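# Tie a tight knot in the rope and leave it lying

## Task

Make a tight knot in the rope and leave it resting on the table; a knot that stays tied only because the grippers are holding it is not enough. At the end, release the rope and move both arms away from it.

## Robot and tools

Robot: two arms, left_arm and right_arm, each with six revolute joints and a parallel gripper. One shared world frame is used: origin on the table surface midway between the arms, +x out over the table, +z up, left_arm on the +y side. The arm names do not correspond to the left or right side of any image.

execute_actions takes "actions", a list holding at most one item, plus an optional "pictures" boolean.
- Empty list: sends nothing and returns the state with pictures.
- Motion item: {"rows": [...], "steps": n}. n is 1 to 15 control steps, each 1/30 s, default 15. A motion needs at least 8 steps.
- Wait item: {"steps": n} with n up to 300. It sends no command and returns when n steps have passed since the previous result; your reply time counts toward those steps.
If a call is refused, nothing reaches the robot.

Each row is one flat list of 14 numbers covering both arms, even when only one arm moves. Order: left_arm waist, shoulder, elbow, forearm roll, wrist pitch, wrist roll, gripper opening, then the same seven for right_arm.
- Joint values are absolute target angles in radians, the same quantities shown in Joint positions. They are not offsets.
- Stated ranges per arm: waist -2.618..2.618, shoulder 0.000..3.140, elbow -2.967..0.000, forearm roll -1.745..1.745, wrist pitch -1.220..1.220, wrist roll -2.094..2.094.
- The real joint ends may differ from these by up to 0.013 rad. A target more than 0.013 beyond a stated end, and farther out than the joint's last reading, causes a refusal. A target past the real end is clipped, and the result reports "joint sent to its limit"; that message can refer to an earlier action still running.
- Opening is absolute, in [-1, 1]: +1 fully open (0.070 m between the pads), -1 closed. Closing fully takes about 1 s.
- Row k is applied on step k. If there are fewer rows than steps, the last row repeats.

Motion limits:
- Joint targets change at most 3 rad/s and take 0.6 s to reach that speed. All joints of an arm are synchronized so they arrive together.
- The commanded target stays within 0.867 rad of the measured angle.
- If a target would move the hand more than 70 mm from where it currently is, the whole step is scaled back. Reach distant goals in several calls.
- Between calls the arms keep heading toward the last row sent. They stop once motion has nearly ceased or a step was HELD.
- Each result is captured 8 steps before the action finishes. Those last 8 steps run while you compose your next reply, and the next action starts afterwards.

Results:
- State line `left_arm: …` | `right_arm: …`: gripper position in metres and orientation quaternion wxyz, in the world frame. The position is the point between the finger pads, about 5 mm behind the fingertips. It can be inaccurate, more so at full reach.
- Fingers extend along the gripper's +z axis and close along its y axis.
- Joint positions: for each arm, six angles in rad, then the pad gap in metres.
- grip_measured: the actual opening on the same -1..1 scale you command. It may be off by about 1 mm, with a fixed offset per gripper. To hold something, command about 0.04 below grip_measured; a smaller difference gives a lighter grip.
- "joint command not followed": a clearance check modified or blocked joint targets on some steps.
- HELD: that step's row was not sent, fully or partly.
- MOTOR HOT: a motor has reached 65 °C. At 80 °C an OVER-TEMPERATURE FAULT drops that arm's load and stops it.
- A torque fault (contact torque at a joint's load limit: 21.8 N m for waist, shoulder and elbow; 7.6 N m for the wrist joints, whose motors deliver only about 4 N m) halts that arm for 10 s and cancels the rest of the call.

zoom_image: {"camera": one of cam_high, cam_low, cam_left_wrist, cam_right_wrist, "region": [x0, y0, x1, y1]}. The region is in pixels of that camera's latest full image, origin at the top-left, at most 504x504. It returns a more detailed crop. Image sizes: cam_high and cam_low 896x504, wrist cameras 616x616. Calibration data (K, distortion, T_world_to_cam) is provided. Fixed cameras may be off by up to about 2.3° and 9 mm, and wrist camera poses are computed from joint readings.

finished_scene: {"scene": n} with n 1 or 2. It cannot be undone. Replying without any tool call ends all remaining scenes.

Things to avoid:
- Rope hanging over the table edge.
- Pushing one part of the rope deep into another part.
- Anything falling or being knocked off the table.
- Arms colliding or pressing against each other.
- Fast hard closes, which can squeeze until the fingers spring open.
- Drops, slams and hard pushes.
- Holding loads for long, which heats the motors.
Loose objects can be nudged by brief disturbances.

Each tool is called in YAML: its name, and indented under it one key for each argument.

## Session

execute_actions:
  actions: []

Scene clock: 0.00 s of 10800.00 s.
left_arm: end_effector_position=(+0.2877, +0.6555, +0.1303) grip_measured=+0.99 end_effector_quat_wxyz=(+0.542, -0.458, +0.682, +0.178) | right_arm: end_effector_position=(+0.3690, -0.6094, +0.1344) grip_measured=+0.97 end_effector_quat_wxyz=(+0.187, +0.611, +0.769, +0.014)
Joint positions: left_arm=[ 1.087  1.95  -1.07   0.183 -0.441 -0.41   0.07 ] | right_arm=[-0.884  2.164 -2.01   0.052  1.131  0.605  0.069]
Motor temperatures (°C, as the motors report them): left_arm=[24 26 24 28 29 27] | right_arm=[25 25 26 29 29 25]
camera_calibration (this result's frames):
cam_left_wrist: T_world_to_cam=[[0.821058, -0.524559, 0.225169, 0.0767395], [-0.343379, -0.768951, -0.539264, 0.675937], [0.45602, 0.365449, -0.811476, -0.140998], [0, 0, 0, 1]] pos_world=[0.233393, 0.611544, 0.232813]
cam_right_wrist: T_world_to_cam=[[-0.936681, -0.246444, -0.248785, 0.227473], [-0.318234, 0.895528, 0.311057, 0.624992], [0.146136, 0.370533, -0.917251, 0.416926], [0, 0, 0, 1]] pos_world=[0.351036, -0.658124, 0.24461]

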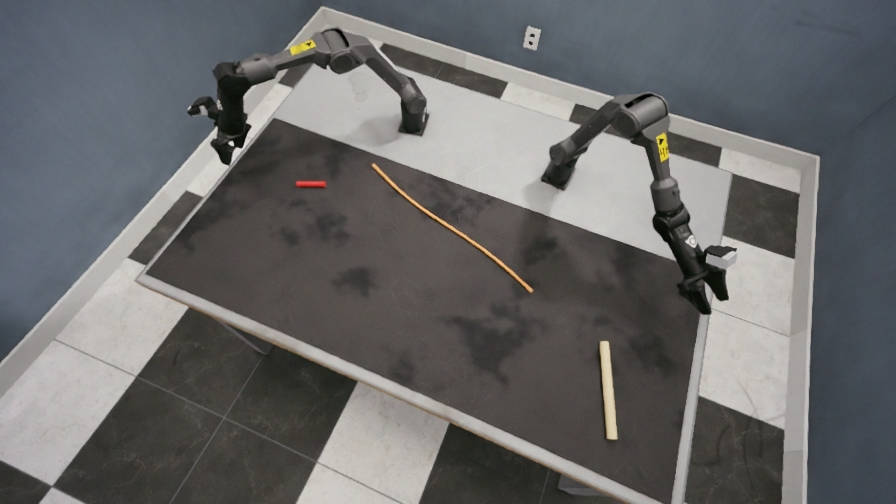

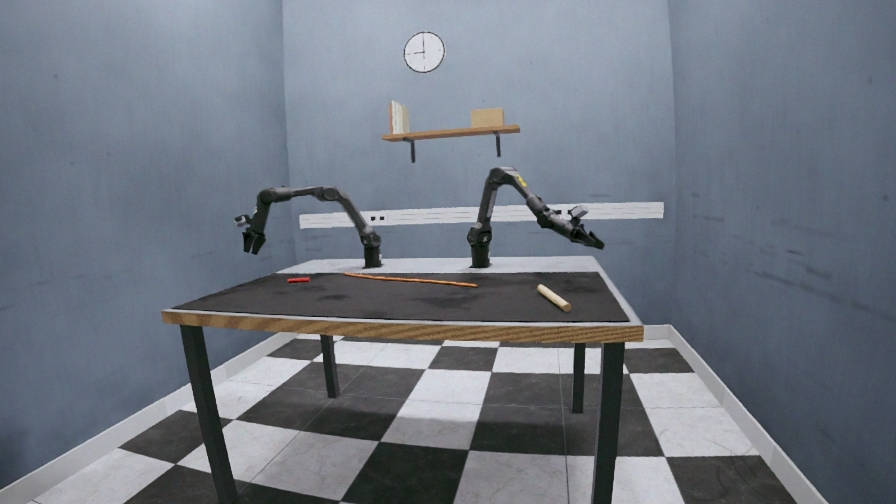

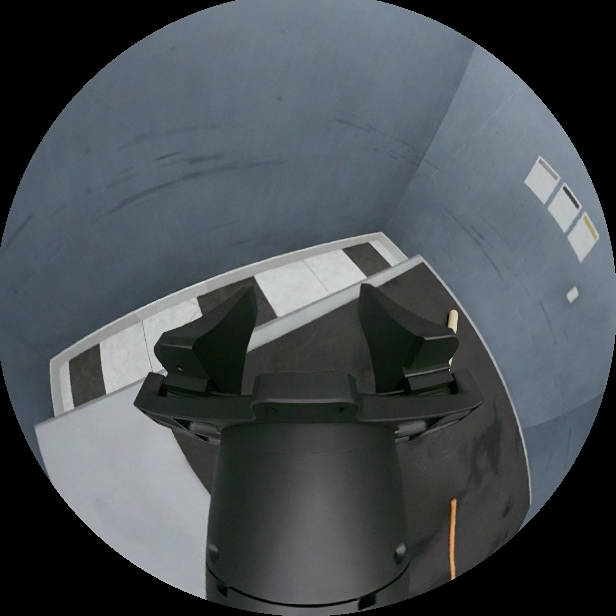

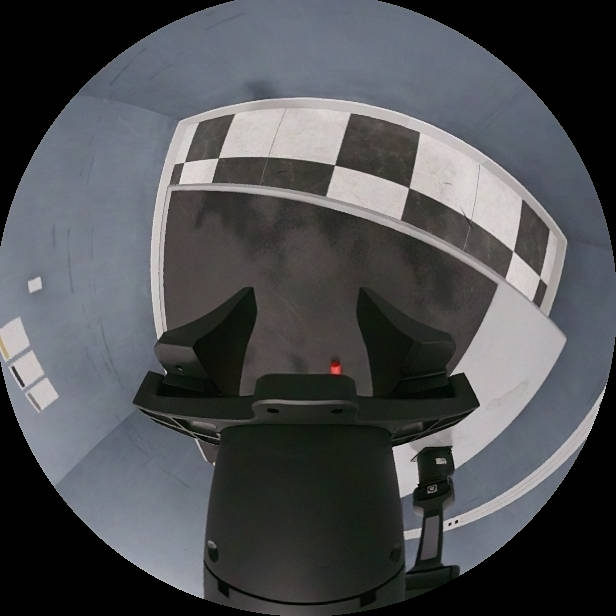

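execute_actions:
  actions:
    - {"rows":[[0.136,2.02,-1.527,0,1.166,1.97,0.3,-0.277,1.388,-0.693,0,0.963,-1.27,0.3]]}

execute_actions:
  actions:
    - {"steps":60}
  pictures: true

Scene clock: 0.73 s of 10800.00 s.
left_arm: end_effector_position=(+0.3406, +0.6210, +0.1258) grip_measured=+0.52 end_effector_quat_wxyz=(+0.511, -0.390, +0.745, +0.175) | right_arm: end_effector_position=(+0.3777, -0.5599, +0.1504) grip_measured=+0.51 end_effector_quat_wxyz=(+0.190, +0.522, +0.832, +0.006)
Joint positions: left_arm=[ 0.958  1.959 -1.137  0.156 -0.309 -0.279  0.053] | right_arm=[-0.795  2.052 -1.88   0.044  1.106  0.473  0.053]
Motor temperatures (°C, as the motors report them): left_arm=[24 26 24 28 30 27] | right_arm=[25 25 26 29 29 25]
Steps of this call (steps 1 to 15: nothing new was sent; steps 16 to 22: the first 7 steps of this action). Readings (joint positions):
16: left_arm=[1.086 1.950 -1.071 0.182 -0.439 -0.409] | right_arm=[-0.884 2.164 -2.009 0.052 1.131 0.604]
17: left_arm=[1.080 1.950 -1.074 0.181 -0.432 -0.402] | right_arm=[-0.880 2.158 -2.003 0.051 1.130 0.598]
19: left_arm=[1.049 1.952 -1.091 0.174 -0.400 -0.370] | right_arm=[-0.858 2.131 -1.970 0.049 1.123 0.565]
22: the state above

Scene clock: 2.73 s of 10800.00 s.
left_arm: end_effector_position=(+0.3746, +0.2298, +0.0600) grip_measured=+0.30 end_effector_quat_wxyz=(-0.000, +0.822, +0.570, -0.000) | right_arm: end_effector_position=(+0.1745, -0.2950, +0.0608) grip_measured=+0.30 end_effector_quat_wxyz=(+0.000, -0.545, +0.838, -0.000)
Joint positions: left_arm=[ 0.136  2.02  -1.527  0.     1.166  1.97   0.046] | right_arm=[-0.277  1.388 -0.693 -0.     0.963 -1.27   0.046]
Motor temperatures (°C, as the motors report them): left_arm=[24 26 24 28 30 27] | right_arm=[25 25 26 29 29 25]
Kept back: nothing.
Steps of this call (steps 1 to 8: the last 8 steps of your previous action; steps 9 to 60: the robot went on to your last target). Readings (joint positions):
1: left_arm=[0.922 1.961 -1.154 0.149 -0.273 -0.242] | right_arm=[-0.768 2.017 -1.839 0.042 1.098 0.432]
2: left_arm=[0.888 1.964 -1.170 0.143 -0.237 -0.206] | right_arm=[-0.741 1.983 -1.795 0.040 1.091 0.388]
4: left_arm=[0.822 1.969 -1.201 0.131 -0.162 -0.131] | right_arm=[-0.692 1.920 -1.706 0.037 1.078 0.298]
8: left_arm=[0.701 1.978 -1.258 0.108 -0.002 0.029] | right_arm=[-0.609 1.813 -1.521 0.029 1.055 0.114]
60: the state above
All arms were judged still, so your last target was given up. Only a new action makes them travel on or press farther. Fingers that are still opening or closing keep moving.
camera_calibration (this result's frames):
cam_left_wrist: T_world_to_cam=[[-0.926388, 0.376546, -0.00431065, 0.259246], [0.305134, 0.75731, 0.577386, -0.32019], [0.220677, 0.533569, -0.81646, -0.0322998], [0, 0, 0, 1]] pos_world=[0.344991, 0.162099, 0.159619]
cam_right_wrist: T_world_to_cam=[[0.911352, -0.411617, 0.00295834, -0.282104], [-0.339458, -0.747481, 0.571, -0.192344], [-0.232822, -0.521386, -0.820945, 0.0584876], [0, 0, 0, 1]] pos_world=[0.205421, -0.229398, 0.158678]

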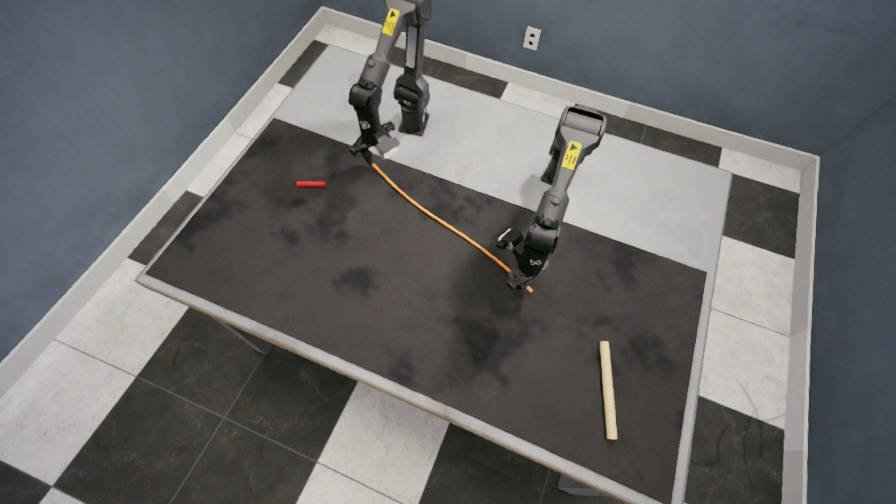

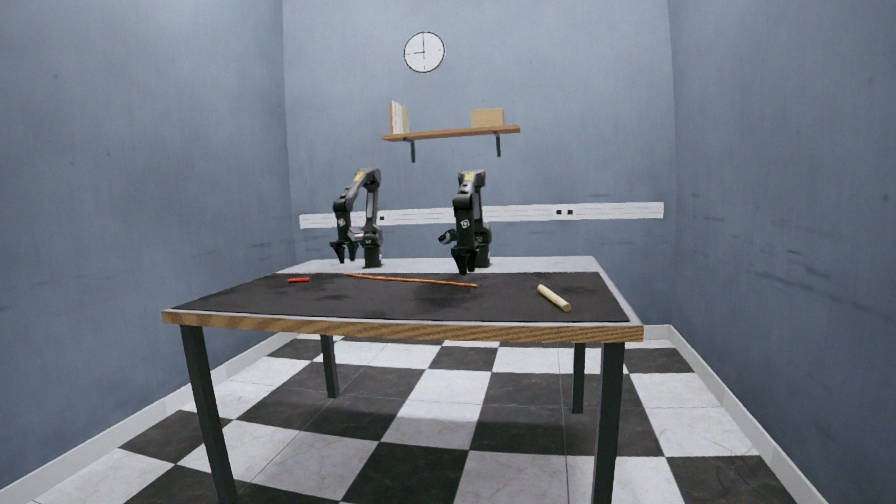

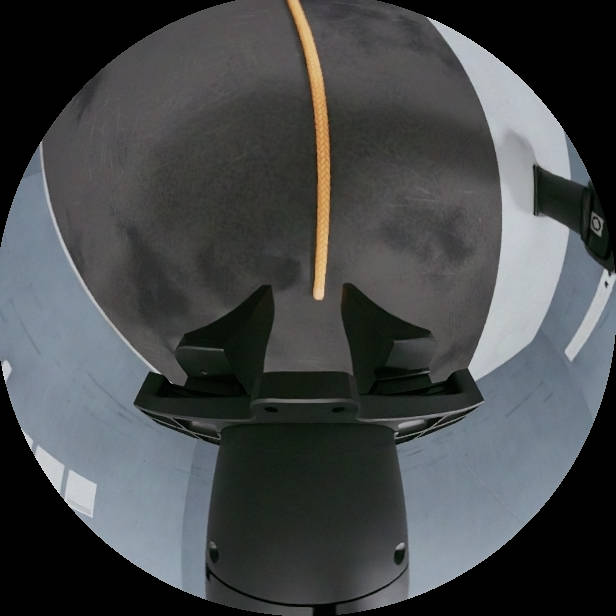

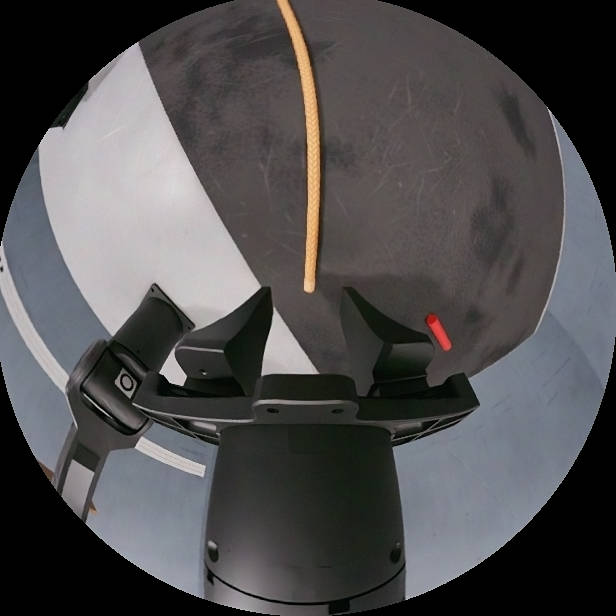

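Thinner rope.

execute_actions:
  actions:
    - {"rows":[[0.148,2.052,-1.374,0,0.98,2.0,0,-0.283,1.527,-0.588,0,0.719,-1.27,0]]}

execute_actions:
  actions:
    - {"rows":[[0.148,2.052,-1.374,0,0.98,2.0,-0.79,-0.283,1.527,-0.588,0,0.719,-1.27,-0.8]]}

execute_actions:
  actions:
    - {"steps":12}

Scene clock: 3.27 s of 10800.00 s.
left_arm: end_effector_position=(+0.3682, +0.2325, +0.0273) grip_measured=+0.00 end_effector_quat_wxyz=(+0.000, +0.825, +0.565, +0.000) | right_arm: end_effector_position=(+0.1782, -0.2960, +0.0342) grip_measured=+0.00 end_effector_quat_wxyz=(+0.001, -0.544, +0.839, -0.001)
Joint positions: left_arm=[ 0.144  2.041 -1.423  0.     1.039  1.99   0.035] | right_arm=[-0.28   1.461 -0.638 -0.     0.832 -1.27   0.035]
Motor temperatures (°C, as the motors report them): left_arm=[24 26 24 28 30 27] | right_arm=[25 25 26 29 29 25]
Steps of this call (steps 1 to 9: nothing new was sent; steps 10 to 16: the first 7 steps of this action). Readings (joint positions):
10: left_arm=[0.136 2.020 -1.527 0.000 1.165 1.970] | right_arm=[-0.277 1.388 -0.693 -0.000 0.962 -1.270]
11: left_arm=[0.136 2.021 -1.522 0.000 1.158 1.970] | right_arm=[-0.277 1.391 -0.691 -0.000 0.956 -1.270]
13: left_arm=[0.138 2.025 -1.495 0.000 1.125 1.975] | right_arm=[-0.277 1.409 -0.678 -0.000 0.923 -1.270]
16: the state above

Scene clock: 3.77 s of 10800.00 s.
left_arm: end_effector_position=(+0.3641, +0.2339, +0.0126) grip_measured=-0.47 end_effector_quat_wxyz=(+0.001, +0.827, +0.563, +0.001) | right_arm: end_effector_position=(+0.1769, -0.2965, +0.0105) grip_measured=-0.47 end_effector_quat_wxyz=(-0.001, -0.543, +0.840, +0.000)
Joint positions: left_arm=[ 0.148  2.051 -1.374 -0.     0.979  2.     0.019] | right_arm=[-0.283  1.528 -0.587 -0.     0.719 -1.27   0.019]
Motor temperatures (°C, as the motors report them): left_arm=[24 26 25 28 30 27] | right_arm=[25 25 26 29 29 25]
Steps of this call (steps 1 to 8: the last 8 steps of your previous action; steps 9 to 15: the first 7 steps of this action). Readings (joint positions):
9: left_arm=[0.148 2.051 -1.374 -0.001 0.980 2.000] | right_arm=[-0.283 1.529 -0.587 -0.000 0.719 -1.270]
10: left_arm=[0.148 2.051 -1.374 -0.001 0.979 2.000] | right_arm=[-0.283 1.529 -0.587 -0.000 0.719 -1.270]
12: left_arm=[0.148 2.051 -1.374 -0.001 0.979 2.000] | right_arm=[-0.283 1.529 -0.587 -0.000 0.719 -1.270]
15: the state above

Scene clock: 4.17 s of 10800.00 s.
left_arm: end_effector_position=(+0.3639, +0.2340, +0.0125) grip_measured=-0.77 end_effector_quat_wxyz=(+0.000, +0.827, +0.563, +0.001) | right_arm: end_effector_position=(+0.1771, -0.2965, +0.0108) grip_measured=-0.78 end_effector_quat_wxyz=(-0.000, -0.543, +0.840, +0.000)
Joint positions: left_arm=[ 0.148  2.052 -1.374 -0.     0.98   2.     0.008] | right_arm=[-0.283  1.527 -0.588 -0.     0.719 -1.27   0.008]
Motor temperatures (°C, as the motors report them): left_arm=[24 26 25 28 30 27] | right_arm=[25 25 26 29 29 25]
Kept back: nothing.
Steps of this call (steps 1 to 8: the last 8 steps of your previous action; steps 9 to 12: the robot went on to your last target). Readings (joint positions):
1: left_arm=[0.148 2.051 -1.374 -0.000 0.979 2.000] | right_arm=[-0.283 1.528 -0.588 -0.000 0.719 -1.270]
2: left_arm=[0.148 2.051 -1.374 -0.000 0.979 2.000] | right_arm=[-0.283 1.528 -0.588 -0.000 0.719 -1.270]
4: left_arm=[0.148 2.051 -1.374 -0.000 0.979 2.000] | right_arm=[-0.283 1.528 -0.588 -0.000 0.719 -1.270]
8: left_arm=[0.148 2.051 -1.374 -0.000 0.979 2.000] | right_arm=[-0.283 1.527 -0.588 -0.000 0.719 -1.270]
12: the state above

execute_actions:
  actions:
    - {"rows":[[0.148,2.03,-1.41,0,1.04,1.75,-0.81,-0.283,1.48,-0.63,0,0.81,-1.27,-0.82]],"steps":10}

execute_actions:
  actions:
    - {"rows":[[0.148,2.03,-1.41,0,1.04,1.75,-0.81,-0.318,1.9,-1.19,0,0.95,-1.63,-0.82]]}

execute_actions:
  actions:
    - {"steps":18}

execute_actions:
  actions:
    - {"rows":[[-0.185,1.545,-0.72,0,0.833,-0.1,-0.81,-0.318,1.9,-1.19,0,0.95,-1.63,-0.82]]}

execute_actions:
  actions:
    - {"steps":32}

execute_actions:
  actions:
    - {"rows":[[-0.854,1.974,-1.256,0,0.94,-2.08,-0.81,-0.318,1.9,-1.19,0,0.95,-1.63,-0.82]]}

execute_actions:
  actions:
    - {"steps":36}
  pictures: true

Scene clock: 4.87 s of 10800.00 s.
left_arm: end_effector_position=(+0.3634, +0.2340, +0.0125) grip_measured=-0.77 end_effector_quat_wxyz=(-0.000, +0.824, +0.566, -0.000) | right_arm: end_effector_position=(+0.1772, -0.2965, +0.0123) grip_measured=-0.79 end_effector_quat_wxyz=(-0.000, -0.543, +0.840, +0.000)
Joint positions: left_arm=[ 0.148  2.052 -1.375  0.     0.982  1.992  0.008] | right_arm=[-0.283  1.523 -0.591 -0.     0.727 -1.27   0.007]
Motor temperatures (°C, as the motors report them): left_arm=[24 26 25 29 30 27] | right_arm=[25 25 26 29 29 25]
Steps of this call (steps 1 to 15: the robot went on to your last target; steps 16 to 19: nothing new was sent; steps 20 to 21: the first 2 steps of this action). Readings (joint positions):
20: left_arm=[0.148 2.052 -1.374 -0.000 0.980 1.999] | right_arm=[-0.283 1.526 -0.589 -0.000 0.720 -1.270]
21: the state above

Scene clock: 5.37 s of 10800.00 s.
left_arm: end_effector_position=(+0.3644, +0.2342, +0.0284) grip_measured=-0.77 end_effector_quat_wxyz=(-0.001, +0.750, +0.662, -0.001) | right_arm: end_effector_position=(+0.2105, -0.3026, +0.0329) grip_measured=-0.79 end_effector_quat_wxyz=(-0.000, -0.574, +0.819, +0.000)
Joint positions: left_arm=[ 0.148  2.031 -1.41   0.     1.041  1.75   0.008] | right_arm=[-0.291  1.576 -0.76  -0.     0.843 -1.355  0.007]
Motor temperatures (°C, as the motors report them): left_arm=[24 26 25 29 30 27] | right_arm=[25 25 26 29 29 25]
Steps of this call (steps 1 to 8: the last 8 steps of your previous action; steps 9 to 15: the first 7 steps of this action). Readings (joint positions):
9: left_arm=[0.148 2.033 -1.407 0.001 1.037 1.765] | right_arm=[-0.283 1.478 -0.633 -0.000 0.811 -1.271]
10: left_arm=[0.148 2.032 -1.409 0.001 1.039 1.755] | right_arm=[-0.283 1.484 -0.638 -0.000 0.812 -1.275]
12: left_arm=[0.148 2.031 -1.410 0.000 1.041 1.749] | right_arm=[-0.285 1.508 -0.669 -0.000 0.820 -1.296]
15: the state above

Scene clock: 5.97 s of 10800.00 s.
left_arm: end_effector_position=(+0.3646, +0.2342, +0.0288) grip_measured=-0.77 end_effector_quat_wxyz=(-0.001, +0.750, +0.662, -0.001) | right_arm: end_effector_position=(+0.3103, -0.3251, +0.0271) grip_measured=-0.79 end_effector_quat_wxyz=(-0.001, -0.671, +0.741, +0.001)
Joint positions: left_arm=[ 0.148  2.03  -1.41  -0.     1.04   1.75   0.008] | right_arm=[-0.318  1.901 -1.19  -0.     0.95  -1.63   0.007]
Motor temperatures (°C, as the motors report them): left_arm=[24 27 25 29 30 27] | right_arm=[25 25 26 29 29 25]
Kept back: nothing.
Steps of this call (steps 1 to 8: the last 8 steps of your previous action; steps 9 to 18: the robot went on to your last target). Readings (joint positions):
1: left_arm=[0.148 2.031 -1.410 0.000 1.041 1.750] | right_arm=[-0.294 1.607 -0.802 -0.000 0.853 -1.381]
2: left_arm=[0.148 2.031 -1.410 0.000 1.041 1.750] | right_arm=[-0.297 1.642 -0.849 -0.000 0.865 -1.412]
4: left_arm=[0.148 2.031 -1.410 0.000 1.040 1.750] | right_arm=[-0.303 1.722 -0.956 -0.000 0.891 -1.480]
8: left_arm=[0.148 2.030 -1.410 0.000 1.040 1.750] | right_arm=[-0.314 1.846 -1.119 -0.000 0.931 -1.583]
18: the state above

Scene clock: 6.20 s of 10800.00 s.
left_arm: end_effector_position=(+0.3444, +0.2148, +0.0327) grip_measured=-0.77 end_effector_quat_wxyz=(-0.001, +0.722, +0.692, -0.001) | right_arm: end_effector_position=(+0.3104, -0.3252, +0.0274) grip_measured=-0.79 end_effector_quat_wxyz=(-0.001, -0.671, +0.741, +0.001)
Joint positions: left_arm=[ 0.099  1.958 -1.307 -0.     1.009  1.618  0.008] | right_arm=[-0.318  1.9   -1.19  -0.     0.95  -1.63   0.007]
Motor temperatures (°C, as the motors report them): left_arm=[24 27 25 29 30 27] | right_arm=[25 25 26 29 29 25]
Steps of this call (steps 1 to 7: the first 7 steps of this action). Readings (joint positions):
1: left_arm=[0.148 2.029 -1.409 -0.000 1.040 1.749] | right_arm=[-0.318 1.901 -1.190 -0.000 0.950 -1.630]
2: left_arm=[0.145 2.026 -1.404 -0.000 1.038 1.743] | right_arm=[-0.318 1.901 -1.190 -0.000 0.950 -1.630]
4: left_arm=[0.133 2.008 -1.379 -0.000 1.030 1.710] | right_arm=[-0.318 1.901 -1.190 -0.000 0.950 -1.630]
7: the state above

Scene clock: 7.27 s of 10800.00 s.
left_arm: end_effector_position=(+0.2014, +0.1494, +0.0321) grip_measured=-0.77 end_effector_quat_wxyz=(-0.000, +0.089, +0.996, -0.000) | right_arm: end_effector_position=(+0.3104, -0.3252, +0.0275) grip_measured=-0.79 end_effector_quat_wxyz=(-0.001, -0.671, +0.741, +0.001)
Joint positions: left_arm=[-0.185  1.545 -0.72  -0.     0.833 -0.1    0.008] | right_arm=[-0.318  1.9   -1.19  -0.     0.95  -1.63   0.007]
Motor temperatures (°C, as the motors report them): left_arm=[24 27 25 29 30 27] | right_arm=[25 25 26 29 29 25]
Kept back: nothing.
Steps of this call (steps 1 to 8: the last 8 steps of your previous action; steps 9 to 32: the robot went on to your last target). Readings (joint positions):
1: left_arm=[0.083 1.936 -1.275 -0.000 0.999 1.577] | right_arm=[-0.318 1.900 -1.190 -0.000 0.950 -1.630]
2: left_arm=[0.066 1.911 -1.240 -0.000 0.989 1.530] | right_arm=[-0.318 1.900 -1.190 -0.000 0.950 -1.630]
4: left_arm=[0.029 1.856 -1.163 -0.000 0.966 1.420] | right_arm=[-0.318 1.900 -1.190 -0.000 0.950 -1.630]
8: left_arm=[-0.038 1.759 -1.025 -0.000 0.925 1.134] | right_arm=[-0.318 1.900 -1.190 -0.000 0.950 -1.630]
32: the state above

Scene clock: 7.50 s of 10800.00 s.
left_arm: end_effector_position=(+0.2132, +0.1199, +0.0332) grip_measured=-0.77 end_effector_quat_wxyz=(+0.001, +0.074, +0.997, -0.000) | right_arm: end_effector_position=(+0.3104, -0.3252, +0.0275) grip_measured=-0.79 end_effector_quat_wxyz=(-0.001, -0.671, +0.741, +0.001)
Joint positions: left_arm=[-0.285  1.607 -0.8   -0.     0.849 -0.232  0.008] | right_arm=[-0.318  1.9   -1.19  -0.     0.95  -1.63   0.007]
Motor temperatures (°C, as the motors report them): left_arm=[24 27 25 29 30 27] | right_arm=[25 25 26 29 29 25]
Steps of this call (steps 1 to 7: the first 7 steps of this action). Readings (joint positions):
1: left_arm=[-0.186 1.545 -0.720 -0.000 0.833 -0.101] | right_arm=[-0.318 1.900 -1.190 -0.000 0.950 -1.630]
2: left_arm=[-0.191 1.548 -0.724 -0.000 0.834 -0.107] | right_arm=[-0.318 1.900 -1.190 -0.000 0.950 -1.630]
4: left_arm=[-0.216 1.563 -0.744 -0.000 0.837 -0.140] | right_arm=[-0.318 1.900 -1.190 -0.000 0.950 -1.630]
7: the state above

Scene clock: 8.70 s of 10800.00 s.
left_arm: end_effector_position=(+0.1897, -0.0806, +0.0157) grip_measured=-0.77 end_effector_quat_wxyz=(-0.000, -0.536, +0.844, +0.000) | right_arm: end_effector_position=(+0.3104, -0.3251, +0.0275) grip_measured=-0.79 end_effector_quat_wxyz=(-0.001, -0.671, +0.741, +0.001)
Joint positions: left_arm=[-0.854  1.974 -1.256 -0.     0.94  -2.08   0.008] | right_arm=[-0.318  1.9   -1.19   0.     0.95  -1.63   0.007]
Motor temperatures (°C, as the motors report them): left_arm=[24 27 25 29 30 27] | right_arm=[25 25 26 29 29 25]
Kept back: nothing.
Steps of this call (steps 1 to 8: the last 8 steps of your previous action; steps 9 to 36: the robot went on to your last target). Readings (joint positions):
1: left_arm=[-0.315 1.627 -0.825 -0.000 0.853 -0.273] | right_arm=[-0.318 1.900 -1.190 -0.000 0.950 -1.630]
2: left_arm=[-0.349 1.649 -0.852 -0.000 0.859 -0.320] | right_arm=[-0.318 1.900 -1.190 -0.000 0.950 -1.630]
4: left_arm=[-0.418 1.693 -0.907 -0.000 0.869 -0.430] | right_arm=[-0.318 1.900 -1.190 -0.000 0.950 -1.630]
8: left_arm=[-0.536 1.770 -1.001 -0.000 0.889 -0.684] | right_arm=[-0.318 1.900 -1.190 -0.000 0.950 -1.630]
36: the state above
camera_calibration (this result's frames):
cam_left_wrist: T_world_to_cam=[[0.892551, -0.450915, -0.00533436, -0.207087], [-0.365294, -0.729905, 0.577753, 0.00424741], [-0.264411, -0.513726, -0.816194, 0.145528], [0, 0, 0, 1]] pos_world=[0.224866, -0.0155168, 0.11522]
cam_right_wrist: T_world_to_cam=[[0.994483, -0.104898, 0.000461341, -0.344284], [-0.0863789, -0.816405, 0.570983, -0.250724], [-0.059518, -0.567872, -0.820962, -0.0218013], [0, 0, 0, 1]] pos_world=[0.319429, -0.253187, 0.12542]

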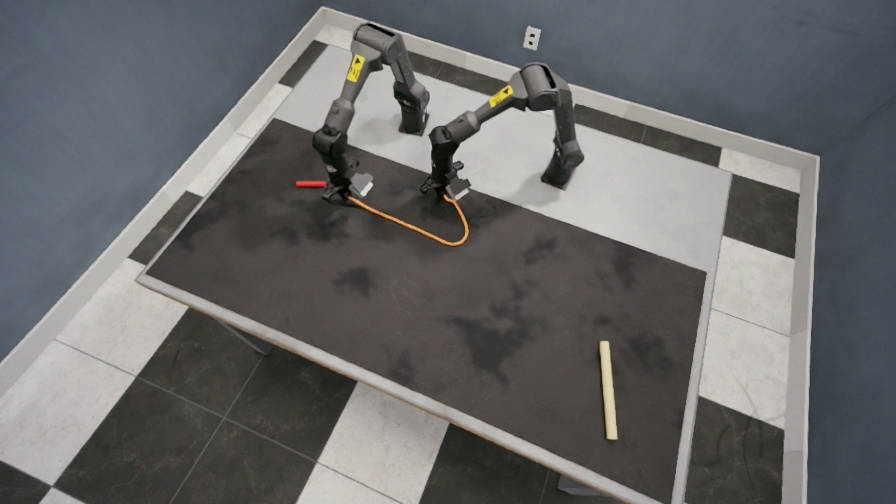

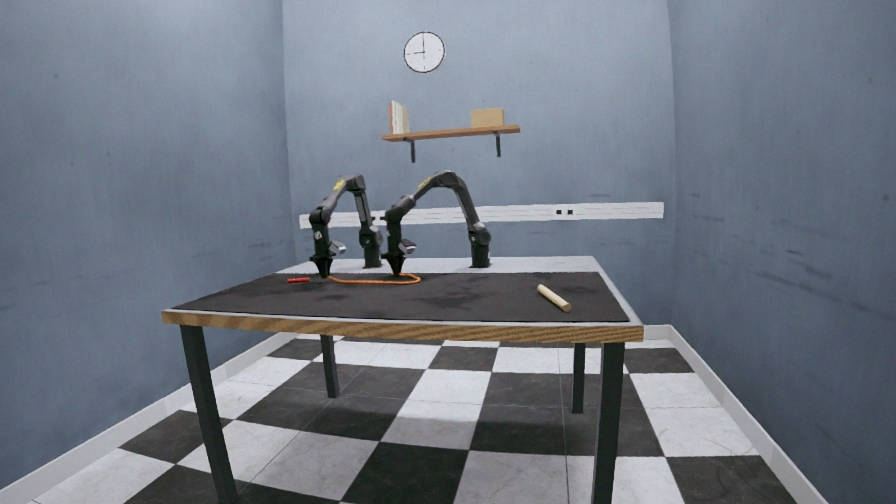

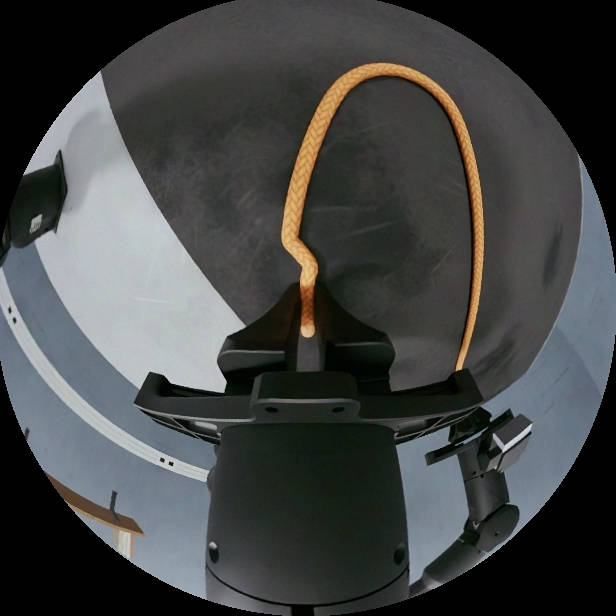

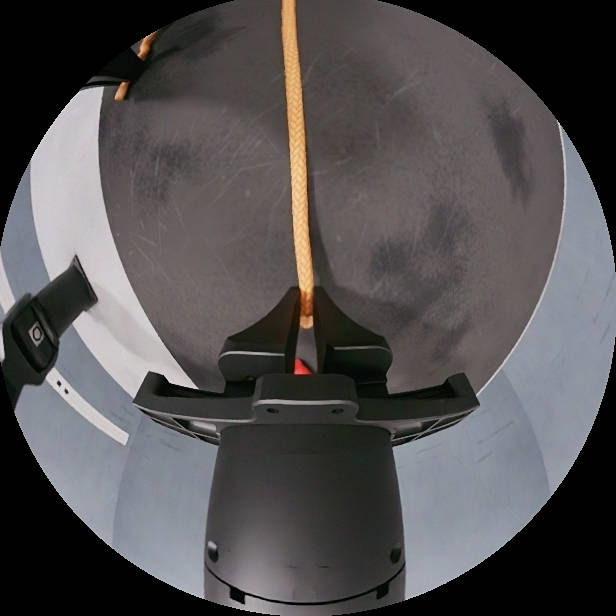

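execute_actions:
  actions:
    - {"rows":[[-0.854,1.974,-1.256,0,0.94,-2.08,-0.2,-0.318,1.85,-1.25,0,1.06,-1.63,-0.82]],"steps":11}

execute_actions:
  actions:
    - {"rows":[[-0.854,1.9,-1.34,0,1.095,-2.08,-0.2,-0.318,1.85,-1.25,0,1.06,-1.63,-0.82]],"steps":12}

execute_actions:
  actions:
    - {"rows":[[0.5,1.6,-1.1,0,1.1,0,0,-0.318,1.85,-1.25,0,1.06,-1.63,-0.82]]}

execute_actions:
  actions:
    - {"rows":[[0.5,1.6,-1.1,0,1.1,0,0,0.212,1.635,-0.966,0,0.989,0,-0.82]]}

execute_actions:
  actions:
    - {"steps":30}

execute_actions:
  actions:
    - {"rows":[[0.5,1.6,-1.1,0,1.1,0,0,0.874,1.866,-1.282,0,1.074,2.05,-0.82]]}

execute_actions:
  actions:
    - {"steps":35}

execute_actions:
  actions:
    - {"rows":[[0.5,1.6,-1.1,0,1.1,0,0,0.837,2.077,-1.428,0,1.009,2.08,-0.82]]}

execute_actions:
  actions:
    - {"rows":[[0.5,1.6,-1.1,0,1.1,0,0,0.837,2.077,-1.428,0,1.009,2.08,-0.2]],"steps":11}

execute_actions:
  actions:
    - {"rows":[[0.5,1.6,-1.1,0,1.1,0,0,0.837,2.01,-1.516,0,1.162,2.08,-0.2]]}

execute_actions:
  actions:
    - {"steps":9}
  pictures: true

Scene clock: 9.80 s of 10800.00 s.
left_arm: end_effector_position=(+0.1897, -0.0806, +0.0157) grip_measured=-0.57 end_effector_quat_wxyz=(-0.000, -0.536, +0.844, +0.000) | right_arm: end_effector_position=(+0.3099, -0.3250, +0.0324) grip_measured=-0.79 end_effector_quat_wxyz=(-0.001, -0.671, +0.741, +0.002)
Joint positions: left_arm=[-0.854  1.974 -1.256  0.     0.94  -2.08   0.015] | right_arm=[-0.318  1.892 -1.199  0.     0.97  -1.63   0.007]
Motor temperatures (°C, as the motors report them): left_arm=[24 27 25 29 30 27] | right_arm=[25 26 26 29 29 25]
Steps of this call (steps 1 to 30: the robot went on to your last target; steps 31 to 33: the first 3 steps of this action). Readings (joint positions):
31: left_arm=[-0.854 1.974 -1.256 0.000 0.940 -2.080] | right_arm=[-0.318 1.899 -1.190 0.000 0.951 -1.630]
32: left_arm=[-0.854 1.974 -1.256 0.000 0.940 -2.080] | right_arm=[-0.318 1.897 -1.192 0.000 0.957 -1.630]
33: the state above

Scene clock: 10.20 s of 10800.00 s.
left_arm: end_effector_position=(+0.1897, -0.0806, +0.0261) grip_measured=-0.20 end_effector_quat_wxyz=(-0.000, -0.536, +0.844, +0.002) | right_arm: end_effector_position=(+0.3106, -0.3251, +0.0590) grip_measured=-0.79 end_effector_quat_wxyz=(+0.000, -0.671, +0.741, -0.000)
Joint positions: left_arm=[-0.854  1.958 -1.277  0.     0.981 -2.08   0.028] | right_arm=[-0.318  1.848 -1.251  0.     1.06  -1.63   0.007]
Motor temperatures (°C, as the motors report them): left_arm=[24 27 25 29 30 27] | right_arm=[25 26 26 29 29 25]
Steps of this call (steps 1 to 8: the last 8 steps of your previous action; steps 9 to 12: the first 4 steps of this action). Readings (joint positions):
9: left_arm=[-0.854 1.974 -1.257 0.000 0.941 -2.080] | right_arm=[-0.318 1.847 -1.251 0.000 1.061 -1.630]
10: left_arm=[-0.854 1.972 -1.260 0.000 0.948 -2.080] | right_arm=[-0.318 1.847 -1.251 0.000 1.060 -1.630]
12: the state above

Scene clock: 10.70 s of 10800.00 s.
left_arm: end_effector_position=(+0.2202, -0.0443, +0.0685) grip_measured=+0.00 end_effector_quat_wxyz=(+0.001, -0.535, +0.845, -0.005) | right_arm: end_effector_position=(+0.3104, -0.3251, +0.0582) grip_measured=-0.79 end_effector_quat_wxyz=(-0.001, -0.671, +0.741, +0.001)
Joint positions: left_arm=[-0.724  1.857 -1.305  0.     1.095 -1.948  0.035] | right_arm=[-0.318  1.85  -1.25   0.     1.06  -1.63   0.007]
Motor temperatures (°C, as the motors report them): left_arm=[24 27 25 29 30 27] | right_arm=[25 26 26 29 29 25]
Steps of this call (steps 1 to 8: the last 8 steps of your previous action; steps 9 to 15: the first 7 steps of this action). Readings (joint positions):
9: left_arm=[-0.853 1.898 -1.340 0.000 1.095 -2.079] | right_arm=[-0.318 1.850 -1.250 0.000 1.060 -1.630]
10: left_arm=[-0.847 1.897 -1.338 0.000 1.095 -2.072] | right_arm=[-0.318 1.850 -1.250 0.000 1.060 -1.630]
12: left_arm=[-0.815 1.887 -1.329 0.000 1.095 -2.039] | right_arm=[-0.318 1.850 -1.250 0.000 1.060 -1.630]
15: the state above

Scene clock: 11.20 s of 10800.00 s.
left_arm: end_effector_position=(+0.2967, +0.1555, +0.0897) grip_measured=+0.00 end_effector_quat_wxyz=(+0.014, -0.519, +0.854, -0.012) | right_arm: end_effector_position=(+0.3040, -0.2975, +0.0585) grip_measured=-0.79 end_effector_quat_wxyz=(-0.001, -0.651, +0.759, +0.001)
Joint positions: left_arm=[-0.086  1.712 -1.19   0.     1.098 -1.273  0.035] | right_arm=[-0.239  1.821 -1.208  0.     1.049 -1.498  0.007]
Motor temperatures (°C, as the motors report them): left_arm=[24 27 25 29 30 27] | right_arm=[25 26 26 29 29 25]
Steps of this call (steps 1 to 8: the last 8 steps of your previous action; steps 9 to 15: the first 7 steps of this action). Readings (joint positions):
9: left_arm=[-0.334 1.760 -1.228 0.000 1.096 -1.560] | right_arm=[-0.317 1.850 -1.250 0.000 1.060 -1.629]
10: left_arm=[-0.290 1.751 -1.221 0.000 1.097 -1.516] | right_arm=[-0.313 1.849 -1.247 0.000 1.059 -1.622]
12: left_arm=[-0.205 1.735 -1.208 0.000 1.097 -1.424] | right_arm=[-0.294 1.843 -1.237 0.000 1.056 -1.589]
15: the state above

Scene clock: 12.20 s of 10800.00 s.
left_arm: end_effector_position=(+0.2527, +0.3309, +0.1023) grip_measured=+0.00 end_effector_quat_wxyz=(+0.028, -0.202, +0.979, +0.006) | right_arm: end_effector_position=(+0.2300, -0.1699, +0.0611) grip_measured=-0.79 end_effector_quat_wxyz=(-0.000, -0.185, +0.983, +0.000)
Joint positions: left_arm=[ 0.5    1.6   -1.1   -0.     1.1   -0.     0.035] | right_arm=[ 0.212  1.635 -0.966  0.     0.989 -0.     0.007]
Motor temperatures (°C, as the motors report them): left_arm=[24 27 25 29 30 28] | right_arm=[25 26 26 29 29 25]
Kept back: nothing.
Steps of this call (steps 1 to 8: the last 8 steps of your previous action; steps 9 to 30: the robot went on to your last target). Readings (joint positions):
1: left_arm=[-0.048 1.705 -1.184 0.000 1.098 -1.218] | right_arm=[-0.215 1.811 -1.195 0.000 1.046 -1.457]
2: left_arm=[-0.011 1.698 -1.178 0.000 1.098 -1.162] | right_arm=[-0.188 1.800 -1.180 0.000 1.042 -1.410]
4: left_arm=[0.059 1.685 -1.168 0.000 1.098 -1.043] | right_arm=[-0.128 1.775 -1.148 0.000 1.034 -1.300]
8: left_arm=[0.187 1.660 -1.148 0.000 1.099 -0.772] | right_arm=[-0.018 1.729 -1.089 0.000 1.020 -1.013]
30: the state above

Scene clock: 12.43 s of 10800.00 s.
left_arm: end_effector_position=(+0.2527, +0.3309, +0.1023) grip_measured=+0.00 end_effector_quat_wxyz=(+0.028, -0.202, +0.979, +0.006) | right_arm: end_effector_position=(+0.2287, -0.1400, +0.0622) grip_measured=-0.79 end_effector_quat_wxyz=(+0.001, -0.169, +0.986, +0.000)
Joint positions: left_arm=[ 0.5    1.6   -1.1   -0.     1.1   -0.     0.035] | right_arm=[ 0.31   1.667 -1.012  0.     1.001  0.132  0.007]
Motor temperatures (°C, as the motors report them): left_arm=[24 27 25 29 30 28] | right_arm=[25 26 26 29 29 25]
Steps of this call (steps 1 to 7: the first 7 steps of this action). Readings (joint positions):
1: left_arm=[0.500 1.600 -1.100 -0.000 1.100 -0.000] | right_arm=[0.213 1.635 -0.966 0.000 0.989 0.000]
2: left_arm=[0.500 1.600 -1.100 -0.000 1.100 -0.000] | right_arm=[0.218 1.636 -0.968 0.000 0.989 0.007]
4: left_arm=[0.500 1.600 -1.100 -0.000 1.100 -0.000] | right_arm=[0.242 1.643 -0.979 0.000 0.992 0.040]
7: the state above

Scene clock: 13.60 s of 10800.00 s.
left_arm: end_effector_position=(+0.2527, +0.3310, +0.1023) grip_measured=+0.00 end_effector_quat_wxyz=(+0.028, -0.201, +0.979, +0.006) | right_arm: end_effector_position=(+0.1498, +0.0297, +0.0600) grip_measured=-0.79 end_effector_quat_wxyz=(-0.000, +0.486, +0.874, -0.000)
Joint positions: left_arm=[ 0.5    1.6   -1.1   -0.     1.1   -0.     0.035] | right_arm=[ 0.874  1.866 -1.282  0.     1.074  2.05   0.007]
Motor temperatures (°C, as the motors report them): left_arm=[24 27 25 29 30 28] | right_arm=[25 26 26 29 29 25]
Kept back: nothing.
Steps of this call (steps 1 to 8: the last 8 steps of your previous action; steps 9 to 35: the robot went on to your last target). Readings (joint positions):
1: left_arm=[0.500 1.600 -1.100 -0.000 1.100 -0.000] | right_arm=[0.341 1.678 -1.027 0.000 1.005 0.173]
2: left_arm=[0.500 1.600 -1.100 -0.000 1.100 -0.000] | right_arm=[0.374 1.690 -1.043 0.000 1.009 0.220]
4: left_arm=[0.500 1.600 -1.100 -0.000 1.100 -0.000] | right_arm=[0.445 1.714 -1.076 0.000 1.018 0.330]
8: left_arm=[0.500 1.600 -1.100 -0.000 1.100 -0.000] | right_arm=[0.566 1.757 -1.135 0.000 1.034 0.596]
35: the state above

Scene clock: 13.83 s of 10800.00 s.
left_arm: end_effector_position=(+0.2527, +0.3310, +0.1023) grip_measured=+0.00 end_effector_quat_wxyz=(+0.028, -0.201, +0.979, +0.006) | right_arm: end_effector_position=(+0.1715, +0.0497, +0.0340) grip_measured=-0.79 end_effector_quat_wxyz=(+0.000, +0.504, +0.864, +0.001)
Joint positions: left_arm=[ 0.5    1.6   -1.1    0.     1.1   -0.     0.035] | right_arm=[ 0.852  1.994 -1.372  0.     1.035  2.068  0.007]
Motor temperatures (°C, as the motors report them): left_arm=[24 27 25 29 30 28] | right_arm=[25 26 26 29 29 25]
Steps of this call (steps 1 to 7: the first 7 steps of this action). Readings (joint positions):
1: left_arm=[0.500 1.600 -1.100 -0.000 1.100 -0.000] | right_arm=[0.874 1.867 -1.283 0.000 1.074 2.050]
2: left_arm=[0.500 1.600 -1.100 -0.000 1.100 -0.000] | right_arm=[0.873 1.873 -1.288 0.000 1.073 2.050]
4: left_arm=[0.500 1.600 -1.100 0.000 1.100 -0.000] | right_arm=[0.868 1.905 -1.310 0.000 1.064 2.054]
7: the state above

Scene clock: 14.20 s of 10800.00 s.
left_arm: end_effector_position=(+0.2527, +0.3309, +0.1023) grip_measured=+0.00 end_effector_quat_wxyz=(+0.028, -0.201, +0.979, +0.006) | right_arm: end_effector_position=(+0.1854, +0.0605, +0.0142) grip_measured=-0.59 end_effector_quat_wxyz=(-0.000, +0.516, +0.857, +0.000)
Joint positions: left_arm=[ 0.5    1.6   -1.1    0.     1.1   -0.     0.035] | right_arm=[ 0.836  2.078 -1.429  0.     1.009  2.08   0.014]
Motor temperatures (°C, as the motors report them): left_arm=[24 27 25 29 30 28] | right_arm=[25 26 26 29 29 25]
Steps of this call (steps 1 to 8: the last 8 steps of your previous action; steps 9 to 11: the first 3 steps of this action). Readings (joint positions):
9: left_arm=[0.500 1.600 -1.100 0.000 1.100 -0.000] | right_arm=[0.836 2.079 -1.429 0.000 1.008 2.080]
10: left_arm=[0.500 1.600 -1.100 0.000 1.100 -0.000] | right_arm=[0.836 2.079 -1.429 0.000 1.008 2.080]
11: the state above

Scene clock: 14.70 s of 10800.00 s.
left_arm: end_effector_position=(+0.2527, +0.3309, +0.1023) grip_measured=+0.00 end_effector_quat_wxyz=(+0.028, -0.201, +0.979, +0.006) | right_arm: end_effector_position=(+0.1851, +0.0603, +0.0507) grip_measured=-0.20 end_effector_quat_wxyz=(+0.000, +0.515, +0.857, +0.000)
Joint positions: left_arm=[ 0.5    1.6   -1.1    0.     1.1   -0.     0.035] | right_arm=[ 0.837  2.025 -1.496 -0.     1.129  2.08   0.028]
Motor temperatures (°C, as the motors report them): left_arm=[24 27 25 29 30 28] | right_arm=[25 26 26 29 29 25]
Steps of this call (steps 1 to 8: the last 8 steps of your previous action; steps 9 to 15: the first 7 steps of this action). Readings (joint positions):
9: left_arm=[0.500 1.600 -1.100 0.000 1.100 -0.000] | right_arm=[0.837 2.077 -1.428 0.000 1.010 2.080]
10: left_arm=[0.500 1.600 -1.100 0.000 1.100 -0.000] | right_arm=[0.837 2.074 -1.431 0.000 1.017 2.080]
12: left_arm=[0.500 1.600 -1.100 0.000 1.100 -0.000] | right_arm=[0.837 2.061 -1.448 0.000 1.049 2.080]
15: the state above

Scene clock: 15.00 s of 10800.00 s.
left_arm: end_effector_position=(+0.2527, +0.3309, +0.1023) grip_measured=+0.00 end_effector_quat_wxyz=(+0.028, -0.201, +0.979, +0.006) | right_arm: end_effector_position=(+0.1851, +0.0604, +0.0622) grip_measured=-0.20 end_effector_quat_wxyz=(+0.000, +0.515, +0.857, +0.002)
Joint positions: left_arm=[ 0.5    1.6   -1.1    0.     1.1   -0.     0.035] | right_arm=[ 0.837  2.008 -1.517 -0.     1.162  2.08   0.028]
Motor temperatures (°C, as the motors report them): left_arm=[24 27 25 29 30 28] | right_arm=[25 26 26 29 29 25]
Kept back: nothing.
Steps of this call (steps 1 to 8: the last 8 steps of your previous action; step 9: the robot went on to your last target). Readings (joint positions):
1: left_arm=[0.500 1.600 -1.100 0.000 1.100 -0.000] | right_arm=[0.837 2.015 -1.508 -0.000 1.147 2.080]
2: left_arm=[0.500 1.600 -1.100 0.000 1.100 -0.000] | right_arm=[0.837 2.009 -1.515 -0.000 1.159 2.080]
4: left_arm=[0.500 1.600 -1.100 0.000 1.100 -0.000] | right_arm=[0.837 2.006 -1.518 -0.000 1.165 2.080]
8: left_arm=[0.500 1.600 -1.100 0.000 1.100 -0.000] | right_arm=[0.837 2.008 -1.517 -0.000 1.162 2.080]
9: the state above
camera_calibration (this result's frames):
cam_left_wrist: T_world_to_cam=[[0.368542, -0.929585, -0.00690161, 0.21368], [-0.787281, -0.316055, 0.529432, 0.252201], [-0.494333, -0.189684, -0.848324, 0.398451], [0, 0, 0, 1]] pos_world=[0.316771, 0.353924, 0.205967]
cam_right_wrist: T_world_to_cam=[[-0.886305, -0.463101, -0.00111763, 0.190625], [-0.380195, 0.726253, 0.572721, -0.00549389], [-0.264416, 0.50803, -0.81975, 0.191027], [0, 0, 0, 1]] pos_world=[0.217373, -0.00477877, 0.159954]

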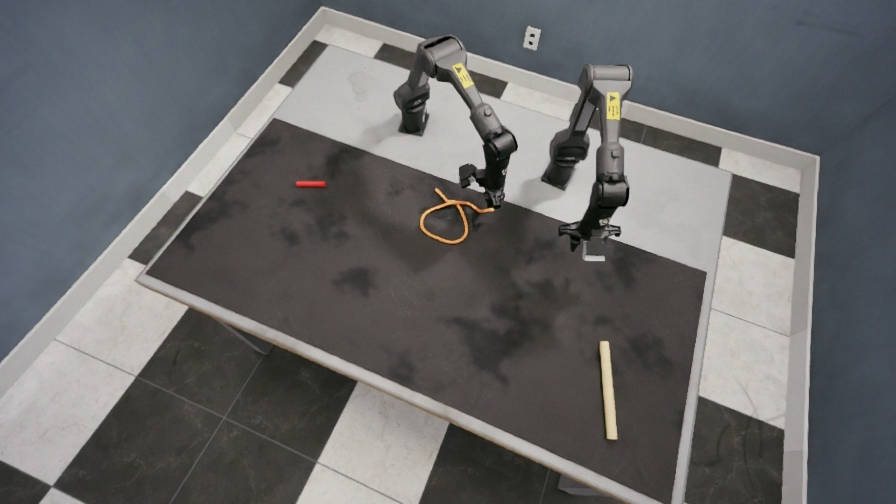

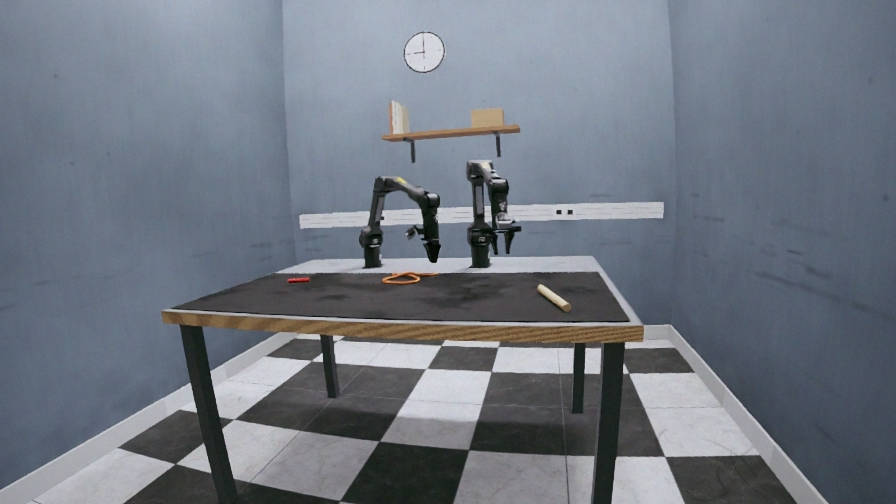

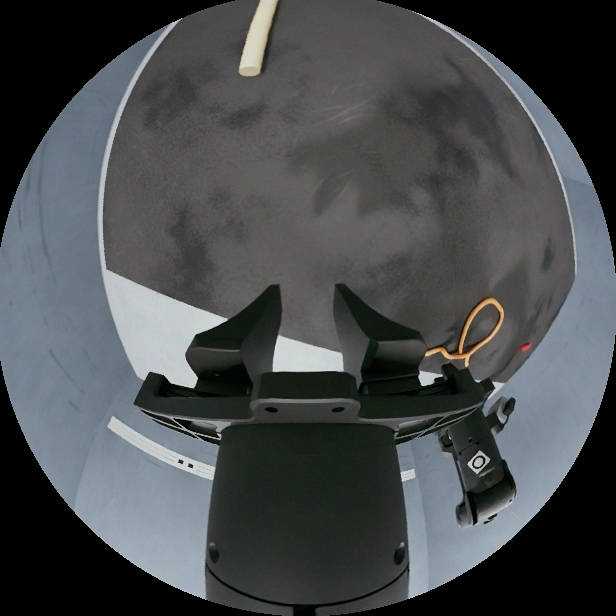

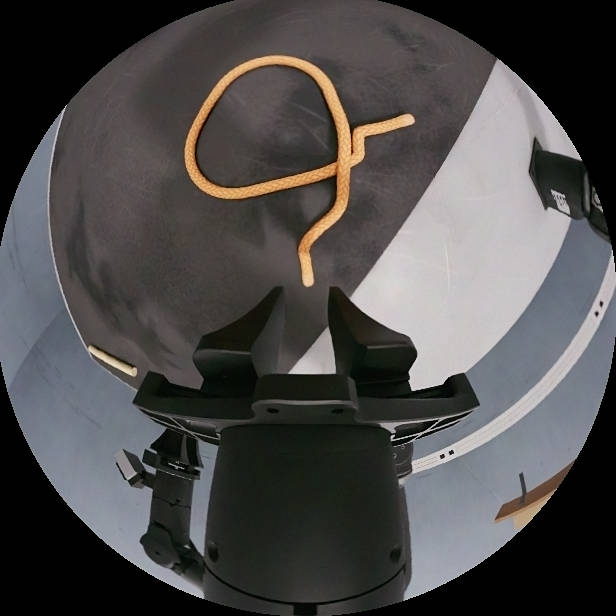

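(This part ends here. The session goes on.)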